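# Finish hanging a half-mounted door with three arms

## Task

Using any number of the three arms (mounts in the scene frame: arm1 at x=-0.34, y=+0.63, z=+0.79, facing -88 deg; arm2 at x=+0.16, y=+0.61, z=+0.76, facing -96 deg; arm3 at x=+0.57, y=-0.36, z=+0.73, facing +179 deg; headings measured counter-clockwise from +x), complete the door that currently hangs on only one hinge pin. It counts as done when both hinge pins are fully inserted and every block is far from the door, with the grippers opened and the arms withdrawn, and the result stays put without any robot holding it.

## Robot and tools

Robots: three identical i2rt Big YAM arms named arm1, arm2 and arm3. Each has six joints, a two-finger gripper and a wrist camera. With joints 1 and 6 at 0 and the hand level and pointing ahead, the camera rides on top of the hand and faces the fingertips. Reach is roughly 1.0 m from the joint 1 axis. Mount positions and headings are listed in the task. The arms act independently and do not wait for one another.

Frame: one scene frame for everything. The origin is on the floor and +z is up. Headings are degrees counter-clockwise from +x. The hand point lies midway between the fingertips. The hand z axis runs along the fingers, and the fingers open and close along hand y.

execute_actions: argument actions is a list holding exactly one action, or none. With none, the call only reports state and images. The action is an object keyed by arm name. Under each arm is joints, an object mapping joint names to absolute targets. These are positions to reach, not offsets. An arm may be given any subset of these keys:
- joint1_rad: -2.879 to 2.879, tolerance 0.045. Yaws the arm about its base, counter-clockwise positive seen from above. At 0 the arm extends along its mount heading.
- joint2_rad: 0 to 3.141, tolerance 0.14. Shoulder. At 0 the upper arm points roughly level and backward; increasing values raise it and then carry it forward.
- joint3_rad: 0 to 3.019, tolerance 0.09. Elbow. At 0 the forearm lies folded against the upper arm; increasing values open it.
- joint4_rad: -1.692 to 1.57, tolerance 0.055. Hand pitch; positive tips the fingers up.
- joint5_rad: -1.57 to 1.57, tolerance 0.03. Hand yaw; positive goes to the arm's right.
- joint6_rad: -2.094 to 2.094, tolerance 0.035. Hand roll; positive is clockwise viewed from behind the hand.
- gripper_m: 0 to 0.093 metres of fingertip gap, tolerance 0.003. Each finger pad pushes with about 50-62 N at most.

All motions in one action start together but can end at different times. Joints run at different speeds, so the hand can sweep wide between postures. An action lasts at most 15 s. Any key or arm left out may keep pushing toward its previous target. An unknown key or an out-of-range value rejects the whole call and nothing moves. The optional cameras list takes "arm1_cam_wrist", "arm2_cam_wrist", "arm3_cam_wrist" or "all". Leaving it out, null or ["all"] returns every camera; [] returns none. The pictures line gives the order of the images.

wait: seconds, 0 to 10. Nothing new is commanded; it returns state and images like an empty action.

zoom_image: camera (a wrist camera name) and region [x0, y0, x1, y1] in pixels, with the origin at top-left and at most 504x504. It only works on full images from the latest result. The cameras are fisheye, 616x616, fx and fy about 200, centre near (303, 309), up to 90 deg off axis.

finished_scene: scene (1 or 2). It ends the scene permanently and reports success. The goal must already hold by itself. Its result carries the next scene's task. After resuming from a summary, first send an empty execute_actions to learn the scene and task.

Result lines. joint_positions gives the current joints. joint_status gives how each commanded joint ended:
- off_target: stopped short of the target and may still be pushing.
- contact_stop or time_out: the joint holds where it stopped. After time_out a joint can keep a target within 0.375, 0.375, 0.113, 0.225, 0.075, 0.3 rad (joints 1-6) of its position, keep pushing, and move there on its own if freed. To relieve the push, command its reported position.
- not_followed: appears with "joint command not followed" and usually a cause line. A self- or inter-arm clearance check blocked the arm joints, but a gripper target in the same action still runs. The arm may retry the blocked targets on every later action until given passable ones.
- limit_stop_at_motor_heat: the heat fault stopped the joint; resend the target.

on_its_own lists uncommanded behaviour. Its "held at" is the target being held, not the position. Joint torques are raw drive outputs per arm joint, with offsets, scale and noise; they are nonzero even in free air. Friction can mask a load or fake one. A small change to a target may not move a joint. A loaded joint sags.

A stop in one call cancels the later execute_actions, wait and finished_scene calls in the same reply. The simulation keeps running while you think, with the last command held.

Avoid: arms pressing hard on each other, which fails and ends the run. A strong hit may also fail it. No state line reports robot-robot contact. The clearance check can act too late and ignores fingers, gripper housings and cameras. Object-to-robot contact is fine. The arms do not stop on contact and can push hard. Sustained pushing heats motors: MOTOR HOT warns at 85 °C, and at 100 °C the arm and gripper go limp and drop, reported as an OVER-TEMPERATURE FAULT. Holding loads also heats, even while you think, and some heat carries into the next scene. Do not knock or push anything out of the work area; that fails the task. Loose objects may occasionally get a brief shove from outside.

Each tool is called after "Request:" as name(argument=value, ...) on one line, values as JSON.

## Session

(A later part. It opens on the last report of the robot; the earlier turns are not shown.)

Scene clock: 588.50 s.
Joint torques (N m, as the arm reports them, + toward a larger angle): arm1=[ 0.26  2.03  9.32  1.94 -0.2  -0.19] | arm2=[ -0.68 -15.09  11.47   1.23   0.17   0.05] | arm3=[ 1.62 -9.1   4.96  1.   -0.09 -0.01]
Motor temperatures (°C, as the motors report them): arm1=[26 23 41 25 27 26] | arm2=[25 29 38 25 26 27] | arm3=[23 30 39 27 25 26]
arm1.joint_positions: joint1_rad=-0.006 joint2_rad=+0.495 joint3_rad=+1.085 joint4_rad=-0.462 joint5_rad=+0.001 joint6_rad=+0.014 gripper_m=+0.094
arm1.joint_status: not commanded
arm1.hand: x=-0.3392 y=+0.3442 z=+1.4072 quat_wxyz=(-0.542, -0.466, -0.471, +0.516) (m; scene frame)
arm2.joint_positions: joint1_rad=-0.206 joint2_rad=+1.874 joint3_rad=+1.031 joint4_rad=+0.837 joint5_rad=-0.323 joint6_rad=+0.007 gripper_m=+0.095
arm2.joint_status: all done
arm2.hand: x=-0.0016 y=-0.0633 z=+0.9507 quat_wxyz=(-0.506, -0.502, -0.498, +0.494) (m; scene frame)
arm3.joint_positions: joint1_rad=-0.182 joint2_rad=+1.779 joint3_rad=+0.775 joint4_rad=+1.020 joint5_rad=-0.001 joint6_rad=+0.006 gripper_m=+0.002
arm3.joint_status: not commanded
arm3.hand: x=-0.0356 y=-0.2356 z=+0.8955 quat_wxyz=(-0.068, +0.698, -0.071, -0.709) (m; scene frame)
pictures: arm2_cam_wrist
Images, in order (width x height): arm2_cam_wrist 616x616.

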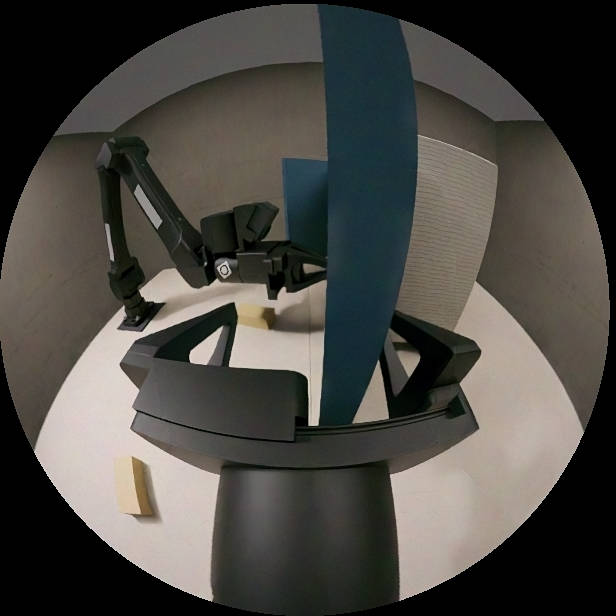

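Request:
execute_actions(actions=[{"arm2":{"joints":{"joint1_rad":-0.25,"joint5_rad":-0.35}}}], cameras=["arm2_cam_wrist"])

Scene clock: 593.80 s.
Joint torques (N m, as the arm reports them, + toward a larger angle): arm1=[ 0.18  1.9   9.31  1.88 -0.2  -0.19] | arm2=[ -0.79 -15.19  11.59   1.21  -0.11   0.01] | arm3=[ 1.01 -9.43  4.99  1.07 -0.09 -0.01]
Motor temperatures (°C, as the motors report them): arm1=[26 23 41 25 27 26] | arm2=[25 29 38 25 26 27] | arm3=[23 30 39 27 25 26]
arm1.joint_positions: joint1_rad=-0.006 joint2_rad=+0.495 joint3_rad=+1.085 joint4_rad=-0.462 joint5_rad=+0.001 joint6_rad=+0.014 gripper_m=+0.094
arm1.joint_status: not commanded
arm1.hand: x=-0.3392 y=+0.3442 z=+1.4072 quat_wxyz=(-0.542, -0.466, -0.471, +0.516) (m; scene frame)
arm2.joint_positions: joint1_rad=-0.245 joint2_rad=+1.874 joint3_rad=+1.031 joint4_rad=+0.837 joint5_rad=-0.347 joint6_rad=+0.007 gripper_m=+0.095
arm2.joint_status: all done
arm2.hand: x=-0.0236 y=-0.0565 z=+0.9505 quat_wxyz=(-0.502, -0.506, -0.494, +0.498) (m; scene frame)
arm3.joint_positions: joint1_rad=-0.182 joint2_rad=+1.779 joint3_rad=+0.775 joint4_rad=+1.020 joint5_rad=-0.001 joint6_rad=+0.006 gripper_m=+0.002
arm3.joint_status: not commanded
arm3.hand: x=-0.0356 y=-0.2356 z=+0.8955 quat_wxyz=(-0.068, +0.698, -0.071, -0.709) (m; scene frame)
pictures: arm2_cam_wrist
Images, in order (width x height): arm2_cam_wrist 616x616.

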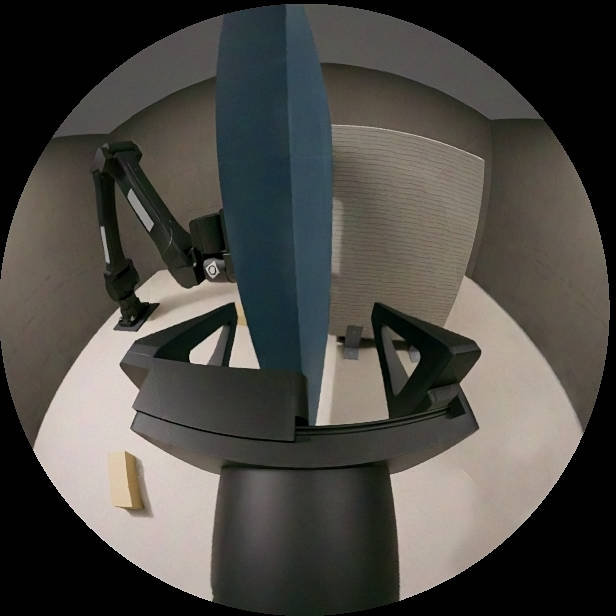

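Request:
execute_actions(actions=[{"arm2":{"joints":{"gripper_m":0.0,"joint1_rad":-0.235}}}], cameras=["arm2_cam_wrist"])

Request:
execute_actions(actions=[{"arm2":{"joints":{"joint2_rad":1.85,"gripper_m":0.0}},"arm3":{"joints":{"joint2_rad":1.825,"joint3_rad":0.765,"joint4_rad":1.0}}}], cameras=["arm3_cam_wrist"])

Scene clock: 600.10 s.
Joint torques (N m, as the arm reports them, + toward a larger angle): arm1=[ 0.14  1.92  9.33  1.94 -0.2  -0.19] | arm2=[  2.24 -15.71  10.63   1.35  -1.12   0.32] | arm3=[ 1.64 -9.18  5.45  1.24 -0.1  -0.01]
Motor temperatures (°C, as the motors report them): arm1=[26 23 41 25 27 26] | arm2=[25 29 38 25 26 27] | arm3=[23 30 38 26 25 26]
arm1.joint_positions: joint1_rad=-0.006 joint2_rad=+0.495 joint3_rad=+1.085 joint4_rad=-0.462 joint5_rad=+0.001 joint6_rad=+0.014 gripper_m=+0.094
arm1.joint_status: not commanded
arm1.hand: x=-0.3392 y=+0.3442 z=+1.4072 quat_wxyz=(-0.542, -0.466, -0.471, +0.516) (m; scene frame)
arm2.joint_positions: joint1_rad=-0.264 joint2_rad=+1.877 joint3_rad=+1.040 joint4_rad=+0.831 joint5_rad=-0.323 joint6_rad=-0.019 gripper_m=+0.015
arm2.joint_status: gripper_m off_target (ended at +0.015, target +0.000); the others done
arm2.hand: x=-0.0410 y=-0.0553 z=+0.9516 quat_wxyz=(-0.485, -0.510, -0.490, +0.515) (m; scene frame)
arm3.joint_positions: joint1_rad=-0.182 joint2_rad=+1.779 joint3_rad=+0.770 joint4_rad=+1.019 joint5_rad=-0.001 joint6_rad=+0.005 gripper_m=+0.002
arm3.joint_status: not commanded
arm3.hand: x=-0.0340 y=-0.2358 z=+0.8930 quat_wxyz=(-0.069, +0.700, -0.071, -0.707) (m; scene frame)
pictures: arm2_cam_wrist
Images, in order (width x height): arm2_cam_wrist 616x616.

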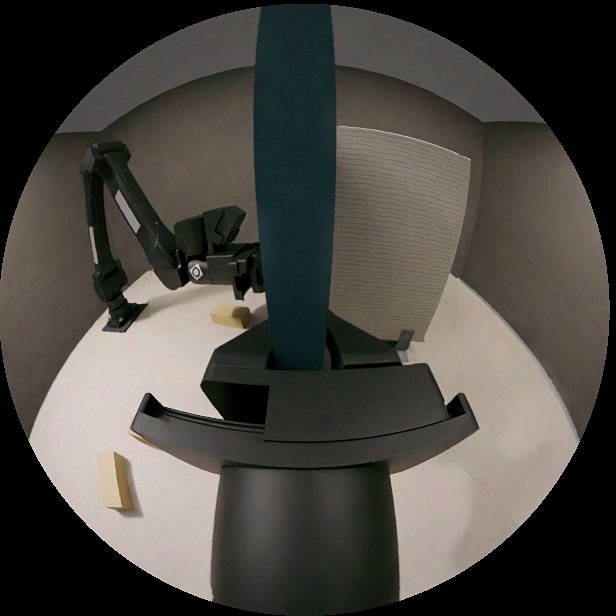

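Scene clock: 600.73 s.
Joint torques (N m, as the arm reports them, + toward a larger angle): arm1=[ 0.36  1.85  9.36  1.91 -0.22 -0.19] | arm2=[  2.09 -16.84  10.82   1.28  -1.13   0.32] | arm3=[  1.41 -10.5    5.56   1.46  -0.11  -0.03]
Motor temperatures (°C, as the motors report them): arm1=[26 23 41 25 27 26] | arm2=[25 29 38 25 26 27] | arm3=[23 30 38 26 25 26]
arm1.joint_positions: joint1_rad=-0.006 joint2_rad=+0.495 joint3_rad=+1.085 joint4_rad=-0.462 joint5_rad=+0.001 joint6_rad=+0.014 gripper_m=+0.094
arm1.joint_status: not commanded
arm1.hand: x=-0.3392 y=+0.3442 z=+1.4072 quat_wxyz=(-0.542, -0.466, -0.471, +0.516) (m; scene frame)
arm2.joint_positions: joint1_rad=-0.264 joint2_rad=+1.877 joint3_rad=+1.040 joint4_rad=+0.831 joint5_rad=-0.323 joint6_rad=-0.019 gripper_m=+0.015
arm2.joint_status: gripper_m off_target (ended at +0.015, target +0.000); the others done
arm2.hand: x=-0.0410 y=-0.0553 z=+0.9516 quat_wxyz=(-0.485, -0.510, -0.490, +0.515) (m; scene frame)
arm3.joint_positions: joint1_rad=-0.182 joint2_rad=+1.809 joint3_rad=+0.770 joint4_rad=+1.012 joint5_rad=-0.001 joint6_rad=+0.005 gripper_m=+0.002
arm3.joint_status: all done
arm3.hand: x=-0.0347 y=-0.2356 z=+0.8735 quat_wxyz=(-0.067, +0.713, -0.072, -0.694) (m; scene frame)
pictures: arm3_cam_wrist
Images, in order (width x height): arm3_cam_wrist 616x616.

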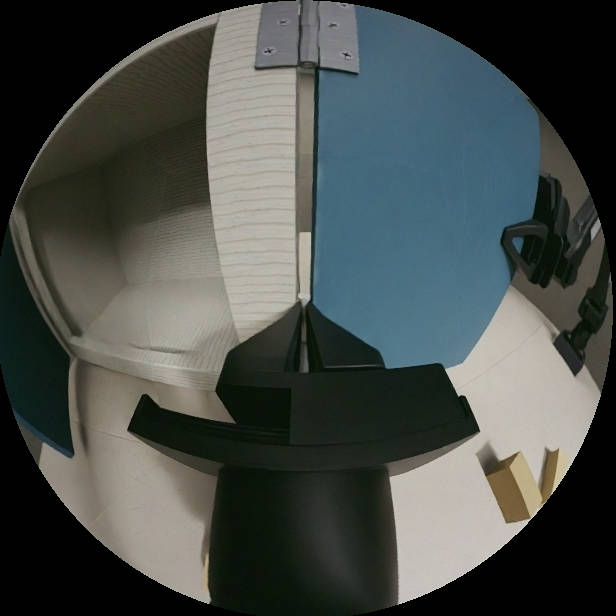

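Request:
execute_actions(actions=[{"arm3":{"joints":{"joint2_rad":1.87,"joint3_rad":0.752,"joint4_rad":1.06}}}], cameras=["arm3_cam_wrist"])

Scene clock: 606.87 s.
Joint torques (N m, as the arm reports them, + toward a larger angle): arm1=[ 0.24  1.76  9.35  1.87 -0.2  -0.19] | arm2=[  2.41 -17.26  10.81   1.36  -1.14   0.3 ] | arm3=[  1.46 -10.22   4.36   2.16  -0.11  -0.02]
Motor temperatures (°C, as the motors report them): arm1=[26 23 41 25 27 26] | arm2=[25 30 39 25 26 27] | arm3=[23 31 39 27 25 26]
arm1.joint_positions: joint1_rad=-0.006 joint2_rad=+0.495 joint3_rad=+1.085 joint4_rad=-0.462 joint5_rad=+0.001 joint6_rad=+0.014 gripper_m=+0.094
arm1.joint_status: not commanded
arm1.hand: x=-0.3392 y=+0.3442 z=+1.4072 quat_wxyz=(-0.542, -0.466, -0.471, +0.516) (m; scene frame)
arm2.joint_positions: joint1_rad=-0.264 joint2_rad=+1.877 joint3_rad=+1.040 joint4_rad=+0.831 joint5_rad=-0.323 joint6_rad=-0.019 gripper_m=+0.015
arm2.joint_status: not commanded
arm2.hand: x=-0.0410 y=-0.0553 z=+0.9516 quat_wxyz=(-0.485, -0.510, -0.490, +0.515) (m; scene frame)
arm3.joint_positions: joint1_rad=-0.182 joint2_rad=+1.849 joint3_rad=+0.768 joint4_rad=+1.049 joint5_rad=-0.001 joint6_rad=+0.005 gripper_m=+0.002
arm3.joint_status: all done
arm3.hand: x=-0.0346 y=-0.2357 z=+0.8577 quat_wxyz=(-0.067, +0.715, -0.072, -0.692) (m; scene frame)
pictures: arm3_cam_wrist
Images, in order (width x height): arm3_cam_wrist 616x616.

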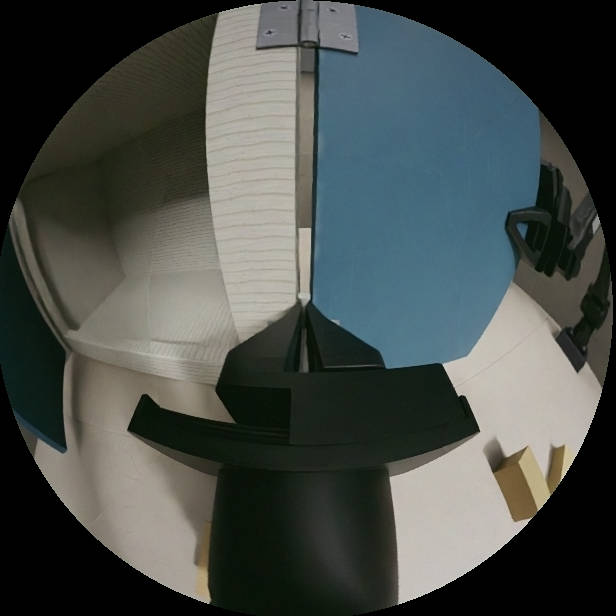

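Request:
execute_actions(actions=[{"arm3":{"joints":{"gripper_m":0.03}}}], cameras=[])

Request:
execute_actions(actions=[{"arm3":{"joints":{"joint2_rad":1.77,"joint3_rad":0.775,"joint4_rad":0.97}}}], cameras=[])

Request:
execute_actions(actions=[{"arm3":{"joints":{"gripper_m":0.0}}}], cameras=["arm3_cam_wrist"])

Request:
zoom_image(camera="arm3_cam_wrist", region=[250, 250, 360, 390])

Scene clock: 614.30 s.
Joint torques (N m, as the arm reports them, + toward a larger angle): arm1=[ 0.29  1.89  9.38  1.92 -0.21 -0.19] | arm2=[  2.13 -16.65  10.77   1.22  -1.16   0.32] | arm3=[  2.16 -10.36   4.7    2.1   -1.02  -0.02]
Motor temperatures (°C, as the motors report them): arm1=[26 23 41 25 27 26] | arm2=[25 30 39 25 27 27] | arm3=[23 31 38 27 25 26]
arm1.joint_positions: joint1_rad=-0.006 joint2_rad=+0.495 joint3_rad=+1.085 joint4_rad=-0.462 joint5_rad=+0.001 joint6_rad=+0.014 gripper_m=+0.094
arm1.joint_status: not commanded
arm1.hand: x=-0.3392 y=+0.3442 z=+1.4072 quat_wxyz=(-0.542, -0.466, -0.471, +0.516) (m; scene frame)
arm2.joint_positions: joint1_rad=-0.264 joint2_rad=+1.877 joint3_rad=+1.040 joint4_rad=+0.831 joint5_rad=-0.323 joint6_rad=-0.020 gripper_m=+0.015
arm2.joint_status: not commanded
arm2.hand: x=-0.0410 y=-0.0553 z=+0.9516 quat_wxyz=(-0.485, -0.510, -0.490, +0.515) (m; scene frame)
arm3.joint_positions: joint1_rad=-0.194 joint2_rad=+1.849 joint3_rad=+0.764 joint4_rad=+1.052 joint5_rad=+0.021 joint6_rad=+0.005 gripper_m=+0.030
arm3.joint_status: all done
arm3.hand: x=-0.0312 y=-0.2253 z=+0.8570 quat_wxyz=(-0.079, +0.714, -0.084, -0.691) (m; scene frame)
pictures: none
No camera images: the call's "cameras" was empty. Leave "cameras" out to get every camera's image.

Scene clock: 615.20 s.
Joint torques (N m, as the arm reports them, + toward a larger angle): arm1=[ 0.28  1.78  9.37  1.89 -0.21 -0.18] | arm2=[  1.92 -16.78  10.74   1.31  -1.16   0.36] | arm3=[  0.91 -12.72   7.01   1.52  -0.3   -0.02]
Motor temperatures (°C, as the motors report them): arm1=[26 23 41 25 27 26] | arm2=[25 30 39 25 27 27] | arm3=[23 31 38 27 25 26]
arm1.joint_positions: joint1_rad=-0.006 joint2_rad=+0.495 joint3_rad=+1.085 joint4_rad=-0.462 joint5_rad=+0.001 joint6_rad=+0.014 gripper_m=+0.094
arm1.joint_status: not commanded
arm1.hand: x=-0.3392 y=+0.3442 z=+1.4072 quat_wxyz=(-0.542, -0.466, -0.471, +0.516) (m; scene frame)
arm2.joint_positions: joint1_rad=-0.264 joint2_rad=+1.877 joint3_rad=+1.040 joint4_rad=+0.831 joint5_rad=-0.323 joint6_rad=-0.020 gripper_m=+0.015
arm2.joint_status: not commanded
arm2.hand: x=-0.0410 y=-0.0553 z=+0.9516 quat_wxyz=(-0.485, -0.510, -0.490, +0.515) (m; scene frame)
arm3.joint_positions: joint1_rad=-0.180 joint2_rad=+1.784 joint3_rad=+0.764 joint4_rad=+0.981 joint5_rad=+0.004 joint6_rad=+0.005 gripper_m=+0.030
arm3.joint_status: all done
arm3.hand: x=-0.0323 y=-0.2368 z=+0.8783 quat_wxyz=(-0.068, +0.717, -0.073, -0.690) (m; scene frame)
pictures: none
No camera images: the call's "cameras" was empty. Leave "cameras" out to get every camera's image.

Scene clock: 615.73 s.
Joint torques (N m, as the arm reports them, + toward a larger angle): arm1=[ 0.21  1.84  9.36  1.94 -0.19 -0.18] | arm2=[  1.99 -17.18  10.77   1.44  -1.1    0.34] | arm3=[  1.61 -12.44   6.96   1.32  -0.27   0.02]
Motor temperatures (°C, as the motors report them): arm1=[26 23 41 25 27 26] | arm2=[25 30 39 25 27 27] | arm3=[23 31 38 27 25 26]
arm1.joint_positions: joint1_rad=-0.006 joint2_rad=+0.495 joint3_rad=+1.085 joint4_rad=-0.462 joint5_rad=+0.001 joint6_rad=+0.014 gripper_m=+0.094
arm1.joint_status: not commanded
arm1.hand: x=-0.3392 y=+0.3442 z=+1.4072 quat_wxyz=(-0.542, -0.466, -0.471, +0.516) (m; scene frame)
arm2.joint_positions: joint1_rad=-0.264 joint2_rad=+1.877 joint3_rad=+1.040 joint4_rad=+0.831 joint5_rad=-0.323 joint6_rad=-0.020 gripper_m=+0.015
arm2.joint_status: not commanded
arm2.hand: x=-0.0410 y=-0.0553 z=+0.9516 quat_wxyz=(-0.485, -0.510, -0.490, +0.515) (m; scene frame)
arm3.joint_positions: joint1_rad=-0.180 joint2_rad=+1.784 joint3_rad=+0.764 joint4_rad=+0.981 joint5_rad=+0.004 joint6_rad=+0.005 gripper_m=+0.000
arm3.joint_status: all done
arm3.hand: x=-0.0323 y=-0.2368 z=+0.8783 quat_wxyz=(-0.068, +0.717, -0.073, -0.690) (m; scene frame)
pictures: arm3_cam_wrist
Images, in order (width x height): arm3_cam_wrist 616x616.

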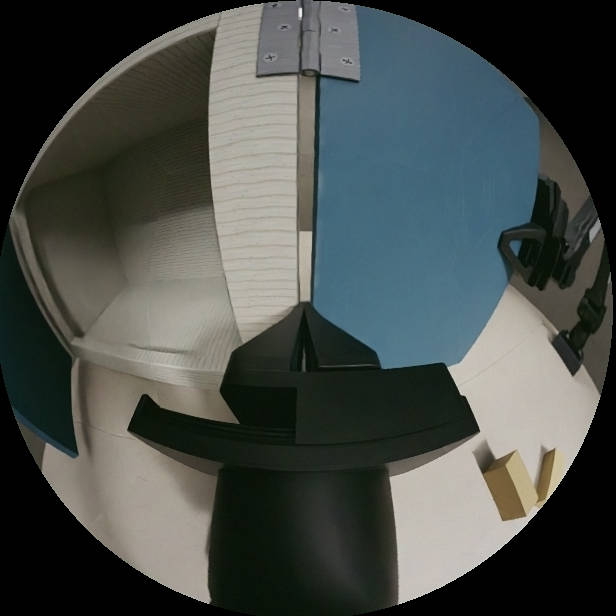

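Region (250, 250, 360, 390) of arm3_cam_wrist's 616x616 image, scaled by 3.600, with more detail than that image has; it fills the left 396 columns of this view, and the rest is white.

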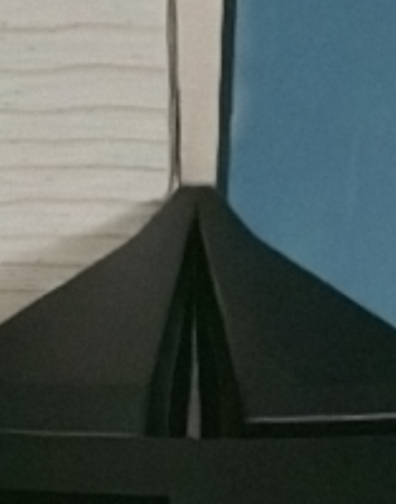

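Request:
execute_actions(actions=[{"arm3":{"joints":{"joint3_rad":0.815}}}], cameras=[])

Request:
execute_actions(actions=[{"arm3":{"joints":{"joint2_rad":1.9,"joint3_rad":0.775,"joint4_rad":1.06}}}], cameras=["arm3_cam_wrist"])

Scene clock: 621.33 s.
Joint torques (N m, as the arm reports them, + toward a larger angle): arm1=[ 0.21  1.97  9.35  1.92 -0.21 -0.2 ] | arm2=[  2.08 -16.88  10.82   1.35  -1.11   0.34] | arm3=[  1.54 -12.97   9.33   1.48  -0.28   0.01]
Motor temperatures (°C, as the motors report them): arm1=[26 23 41 25 27 26] | arm2=[25 31 39 25 27 27] | arm3=[23 31 39 27 25 26]
arm1.joint_positions: joint1_rad=-0.006 joint2_rad=+0.495 joint3_rad=+1.085 joint4_rad=-0.462 joint5_rad=+0.001 joint6_rad=+0.014 gripper_m=+0.094
arm1.joint_status: not commanded
arm1.hand: x=-0.3392 y=+0.3442 z=+1.4072 quat_wxyz=(-0.542, -0.466, -0.471, +0.516) (m; scene frame)
arm2.joint_positions: joint1_rad=-0.264 joint2_rad=+1.877 joint3_rad=+1.040 joint4_rad=+0.831 joint5_rad=-0.323 joint6_rad=-0.020 gripper_m=+0.015
arm2.joint_status: not commanded
arm2.hand: x=-0.0410 y=-0.0553 z=+0.9516 quat_wxyz=(-0.485, -0.510, -0.490, +0.515) (m; scene frame)
arm3.joint_positions: joint1_rad=-0.180 joint2_rad=+1.784 joint3_rad=+0.777 joint4_rad=+0.980 joint5_rad=+0.004 joint6_rad=+0.005 gripper_m=+0.000
arm3.joint_status: all done
arm3.hand: x=-0.0365 y=-0.2359 z=+0.8839 quat_wxyz=(-0.068, +0.713, -0.073, -0.694) (m; scene frame)
pictures: none
No camera images: the call's "cameras" was empty. Leave "cameras" out to get every camera's image.

Scene clock: 622.07 s.
Joint torques (N m, as the arm reports them, + toward a larger angle): arm1=[ 0.37  1.87  9.32  1.9  -0.21 -0.18] | arm2=[  1.94 -16.93  10.69   1.32  -1.14   0.34] | arm3=[ 1.13 -8.75  5.45  1.54 -0.28 -0.04]
Motor temperatures (°C, as the motors report them): arm1=[26 23 41 25 27 26] | arm2=[25 31 39 25 27 27] | arm3=[23 31 39 27 25 26]
arm1.joint_positions: joint1_rad=-0.006 joint2_rad=+0.495 joint3_rad=+1.085 joint4_rad=-0.462 joint5_rad=+0.001 joint6_rad=+0.014 gripper_m=+0.094
arm1.joint_status: not commanded
arm1.hand: x=-0.3392 y=+0.3442 z=+1.4072 quat_wxyz=(-0.542, -0.466, -0.471, +0.516) (m; scene frame)
arm2.joint_positions: joint1_rad=-0.264 joint2_rad=+1.877 joint3_rad=+1.040 joint4_rad=+0.831 joint5_rad=-0.323 joint6_rad=-0.020 gripper_m=+0.015
arm2.joint_status: not commanded
arm2.hand: x=-0.0410 y=-0.0553 z=+0.9516 quat_wxyz=(-0.485, -0.510, -0.490, +0.515) (m; scene frame)
arm3.joint_positions: joint1_rad=-0.180 joint2_rad=+1.859 joint3_rad=+0.777 joint4_rad=+1.066 joint5_rad=+0.003 joint6_rad=+0.005 gripper_m=+0.000
arm3.joint_status: all done
arm3.hand: x=-0.0380 y=-0.2358 z=+0.8600 quat_wxyz=(-0.068, +0.709, -0.072, -0.698) (m; scene frame)
pictures: arm3_cam_wrist
Images, in order (width x height): arm3_cam_wrist 616x616.

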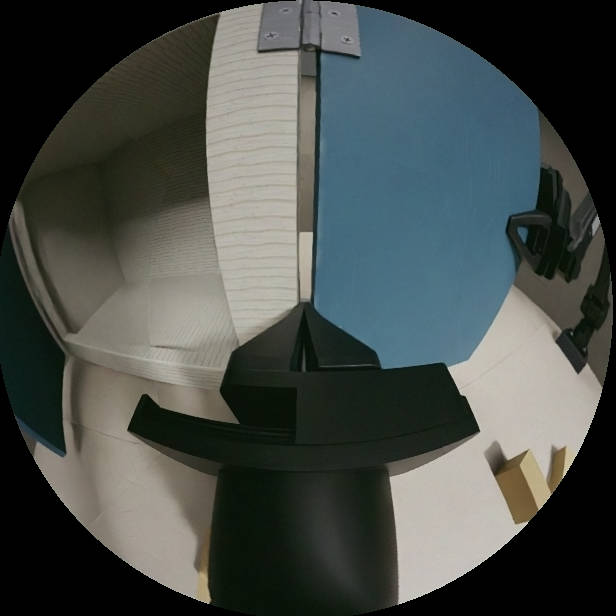

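Request:
execute_actions(actions=[{"arm3":{"joints":{"joint2_rad":1.95,"joint3_rad":0.76,"joint4_rad":1.07}}}], cameras=[])

Request:
execute_actions(actions=[{"arm3":{"joints":{"joint2_rad":1.5,"joint3_rad":0.65,"joint4_rad":0.8}},"arm2":{"joints":{"gripper_m":0.08}}}], cameras=["arm3_cam_wrist"])

Request:
zoom_image(camera="arm3_cam_wrist", region=[250, 180, 360, 390])

Scene clock: 628.53 s.
Joint torques (N m, as the arm reports them, + toward a larger angle): arm1=[ 0.27  1.77  9.38  1.89 -0.21 -0.2 ] | arm2=[  1.82 -17.02  10.85   1.3   -1.16   0.34] | arm3=[ 1.22 -6.67  4.21  0.61 -0.25 -0.02]
Motor temperatures (°C, as the motors report them): arm1=[26 23 42 25 27 26] | arm2=[25 31 39 25 27 27] | arm3=[23 31 39 27 25 26]
arm1.joint_positions: joint1_rad=-0.006 joint2_rad=+0.495 joint3_rad=+1.085 joint4_rad=-0.462 joint5_rad=+0.001 joint6_rad=+0.014 gripper_m=+0.094
arm1.joint_status: not commanded
arm1.hand: x=-0.3392 y=+0.3442 z=+1.4072 quat_wxyz=(-0.542, -0.466, -0.471, +0.516) (m; scene frame)
arm2.joint_positions: joint1_rad=-0.264 joint2_rad=+1.877 joint3_rad=+1.040 joint4_rad=+0.831 joint5_rad=-0.323 joint6_rad=-0.020 gripper_m=+0.015
arm2.joint_status: not commanded
arm2.hand: x=-0.0410 y=-0.0553 z=+0.9516 quat_wxyz=(-0.485, -0.510, -0.490, +0.515) (m; scene frame)
arm3.joint_positions: joint1_rad=-0.180 joint2_rad=+1.875 joint3_rad=+0.776 joint4_rad=+1.102 joint5_rad=+0.003 joint6_rad=+0.005 gripper_m=+0.000
arm3.joint_status: all done
arm3.hand: x=-0.0378 y=-0.2358 z=+0.8587 quat_wxyz=(-0.069, +0.702, -0.071, -0.705) (m; scene frame)
pictures: none
No camera images: the call's "cameras" was empty. Leave "cameras" out to get every camera's image.

Scene clock: 629.73 s.
Joint torques (N m, as the arm reports them, + toward a larger angle): arm1=[ 0.23  2.01  9.34  1.95 -0.2  -0.19] | arm2=[  0.41 -15.99  10.79   1.35  -0.1    0.18] | arm3=[ 1.44 -7.62  8.72  1.52 -0.25  0.  ]
Motor temperatures (°C, as the motors report them): arm1=[26 23 42 25 27 26] | arm2=[25 31 39 25 27 27] | arm3=[23 31 39 27 25 26]
arm1.joint_positions: joint1_rad=-0.006 joint2_rad=+0.495 joint3_rad=+1.085 joint4_rad=-0.462 joint5_rad=+0.001 joint6_rad=+0.014 gripper_m=+0.094
arm1.joint_status: not commanded
arm1.hand: x=-0.3392 y=+0.3442 z=+1.4072 quat_wxyz=(-0.542, -0.466, -0.471, +0.516) (m; scene frame)
arm2.joint_positions: joint1_rad=-0.243 joint2_rad=+1.865 joint3_rad=+1.040 joint4_rad=+0.831 joint5_rad=-0.347 joint6_rad=-0.008 gripper_m=+0.080
arm2.joint_status: all done
arm2.hand: x=-0.0225 y=-0.0588 z=+0.9597 quat_wxyz=(-0.501, -0.497, -0.496, +0.505) (m; scene frame)
arm3.joint_positions: joint1_rad=-0.180 joint2_rad=+1.487 joint3_rad=+0.634 joint4_rad=+0.810 joint5_rad=+0.003 joint6_rad=+0.005 gripper_m=+0.000
arm3.joint_status: all done
arm3.hand: x=+0.0259 y=-0.2486 z=+0.9422 quat_wxyz=(-0.067, +0.718, -0.073, -0.689) (m; scene frame)
pictures: arm3_cam_wrist
Images, in order (width x height): arm3_cam_wrist 616x616.

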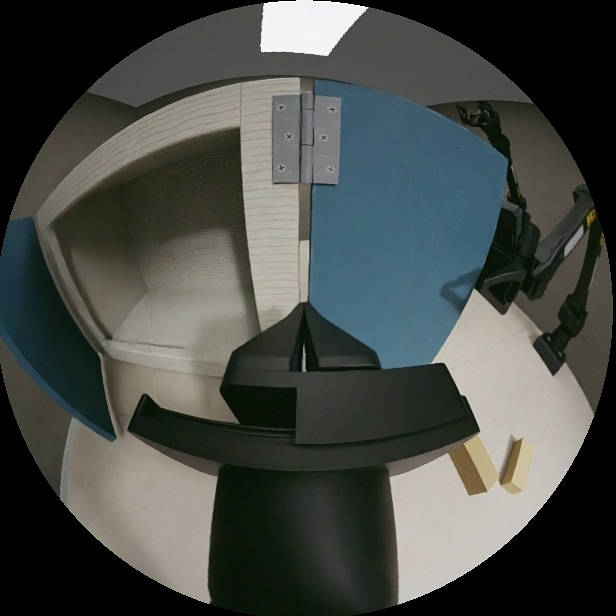

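Region (250, 180, 360, 390) of arm3_cam_wrist's 616x616 image, scaled by 2.400, with more detail than that image has; it fills the left 264 columns of this view, and the rest is white.

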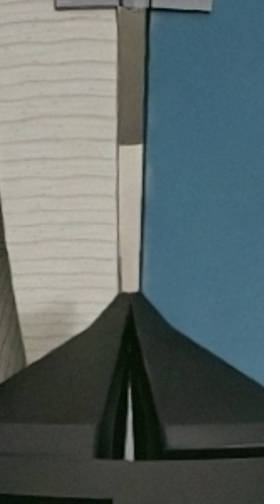

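Request:
execute_actions(actions=[{"arm3":{"joints":{"joint2_rad":1.05,"joint3_rad":0.36,"joint4_rad":0.5}},"arm2":{"joints":{"joint1_rad":-0.33,"joint2_rad":1.5,"joint3_rad":0.6,"joint4_rad":0.9,"joint5_rad":-0.43}}}], cameras=["arm3_cam_wrist"])

Request:
zoom_image(camera="arm3_cam_wrist", region=[260, 220, 340, 310])

Scene clock: 637.47 s.
Joint torques (N m, as the arm reports them, + toward a larger angle): arm1=[ 0.14  1.96  9.38  1.88 -0.21 -0.19] | arm2=[ 0.11 -8.07  8.31  2.46 -0.09  0.23] | arm3=[ 0.84 -4.14  8.29  1.46 -0.24 -0.03]
Motor temperatures (°C, as the motors report them): arm1=[26 23 42 25 27 26] | arm2=[25 31 39 25 27 27] | arm3=[23 31 40 27 25 26]
arm1.joint_positions: joint1_rad=-0.006 joint2_rad=+0.495 joint3_rad=+1.085 joint4_rad=-0.462 joint5_rad=+0.001 joint6_rad=+0.014 gripper_m=+0.094
arm1.joint_status: not commanded
arm1.hand: x=-0.3392 y=+0.3442 z=+1.4072 quat_wxyz=(-0.542, -0.466, -0.471, +0.516) (m; scene frame)
arm2.joint_positions: joint1_rad=-0.338 joint2_rad=+1.492 joint3_rad=+0.594 joint4_rad=+0.880 joint5_rad=-0.427 joint6_rad=-0.007 gripper_m=+0.080
arm2.joint_status: all done
arm2.hand: x=-0.0036 y=+0.1035 z=+0.9753 quat_wxyz=(-0.494, -0.509, -0.495, +0.501) (m; scene frame)
arm3.joint_positions: joint1_rad=-0.180 joint2_rad=+1.052 joint3_rad=+0.359 joint4_rad=+0.511 joint5_rad=+0.003 joint6_rad=+0.005 gripper_m=+0.000
arm3.joint_status: all done
arm3.hand: x=+0.1494 y=-0.2731 z=+0.9312 quat_wxyz=(-0.062, +0.765, -0.078, -0.637) (m; scene frame)
pictures: arm3_cam_wrist
Images, in order (width x height): arm3_cam_wrist 616x616.

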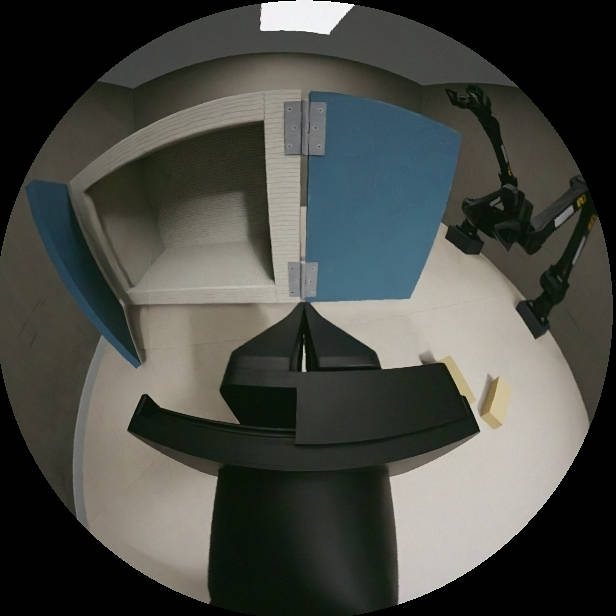

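Region (260, 220, 340, 310) of arm3_cam_wrist's 616x616 image, scaled by 5.600, with more detail than that image has.

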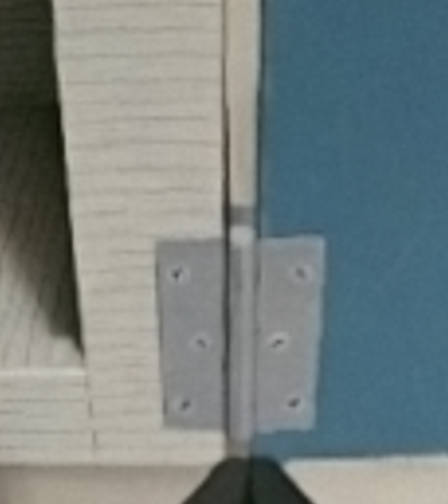

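Request:
zoom_image(camera="arm3_cam_wrist", region=[270, 80, 340, 165])

Request:
execute_actions(actions=[{"arm3":{"joints":{"joint2_rad":0.6,"joint3_rad":0.9,"joint4_rad":-0.3}},"arm2":{"joints":{"joint2_rad":0.6,"joint3_rad":0.9,"joint4_rad":-0.3,"joint1_rad":0,"joint5_rad":0}}}])

Region (270, 80, 340, 165) of arm3_cam_wrist's 616x616 image, scaled by 5.929, with more detail than that image has; it fills the left 415 columns of this view, and the rest is white.

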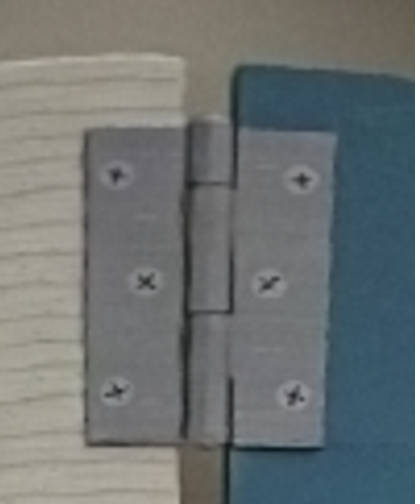

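Scene clock: 646.80 s.
Joint torques (N m, as the arm reports them, + toward a larger angle): arm1=[ 0.26  1.95  9.31  1.86 -0.21 -0.19] | arm2=[-1.17 -0.79 13.09  1.    0.2   0.19] | arm3=[ 1.63 -0.3  11.65  1.34 -0.25 -0.01]
Motor temperatures (°C, as the motors report them): arm1=[26 23 42 25 27 26] | arm2=[25 30 38 25 26 27] | arm3=[23 30 41 27 25 26]
arm1.joint_positions: joint1_rad=-0.006 joint2_rad=+0.495 joint3_rad=+1.085 joint4_rad=-0.462 joint5_rad=+0.001 joint6_rad=+0.014 gripper_m=+0.094
arm1.joint_status: not commanded
arm1.hand: x=-0.3392 y=+0.3442 z=+1.4072 quat_wxyz=(-0.542, -0.466, -0.471, +0.516) (m; scene frame)
arm2.joint_positions: joint1_rad=+0.007 joint2_rad=+0.600 joint3_rad=+0.879 joint4_rad=-0.280 joint5_rad=-0.004 joint6_rad=-0.007 gripper_m=+0.080
arm2.joint_status: all done
arm2.hand: x=+0.1228 y=+0.2532 z=+1.2697 quat_wxyz=(-0.476, -0.523, -0.474, +0.525) (m; scene frame)
arm3.joint_positions: joint1_rad=-0.180 joint2_rad=+0.598 joint3_rad=+0.876 joint4_rad=-0.290 joint5_rad=+0.003 joint6_rad=+0.005 gripper_m=+0.000
arm3.joint_status: all done
arm3.hand: x=+0.2166 y=-0.2867 z=+1.2285 quat_wxyz=(-0.068, +0.708, -0.072, -0.700) (m; scene frame)
pictures: arm1_cam_wrist, arm2_cam_wrist, arm3_cam_wrist
Images, in order (width x height): arm1_cam_wrist 616x616, arm2_cam_wrist 616x616, arm3_cam_wrist 616x616.

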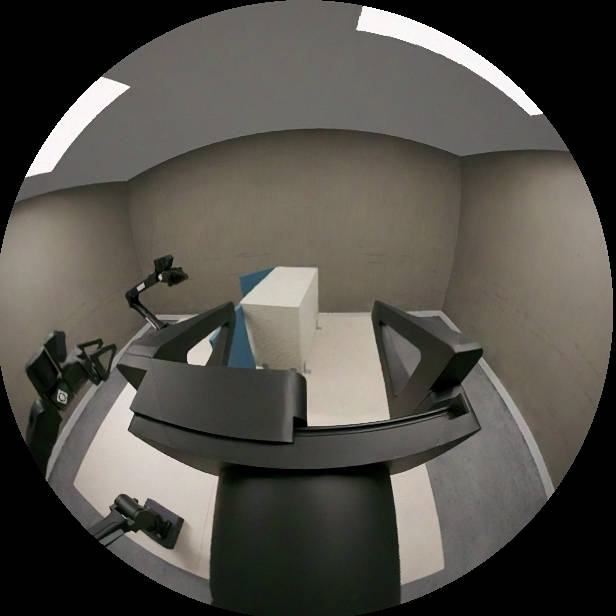

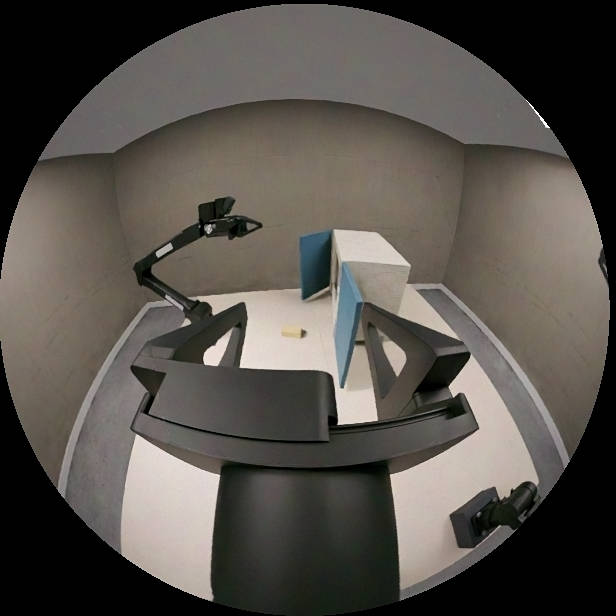

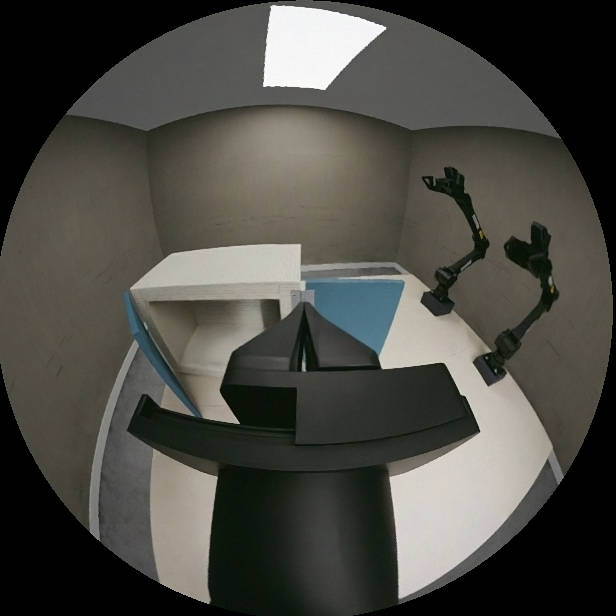

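Request:
finished_scene(scene=1)

The scene is finished: the task was done.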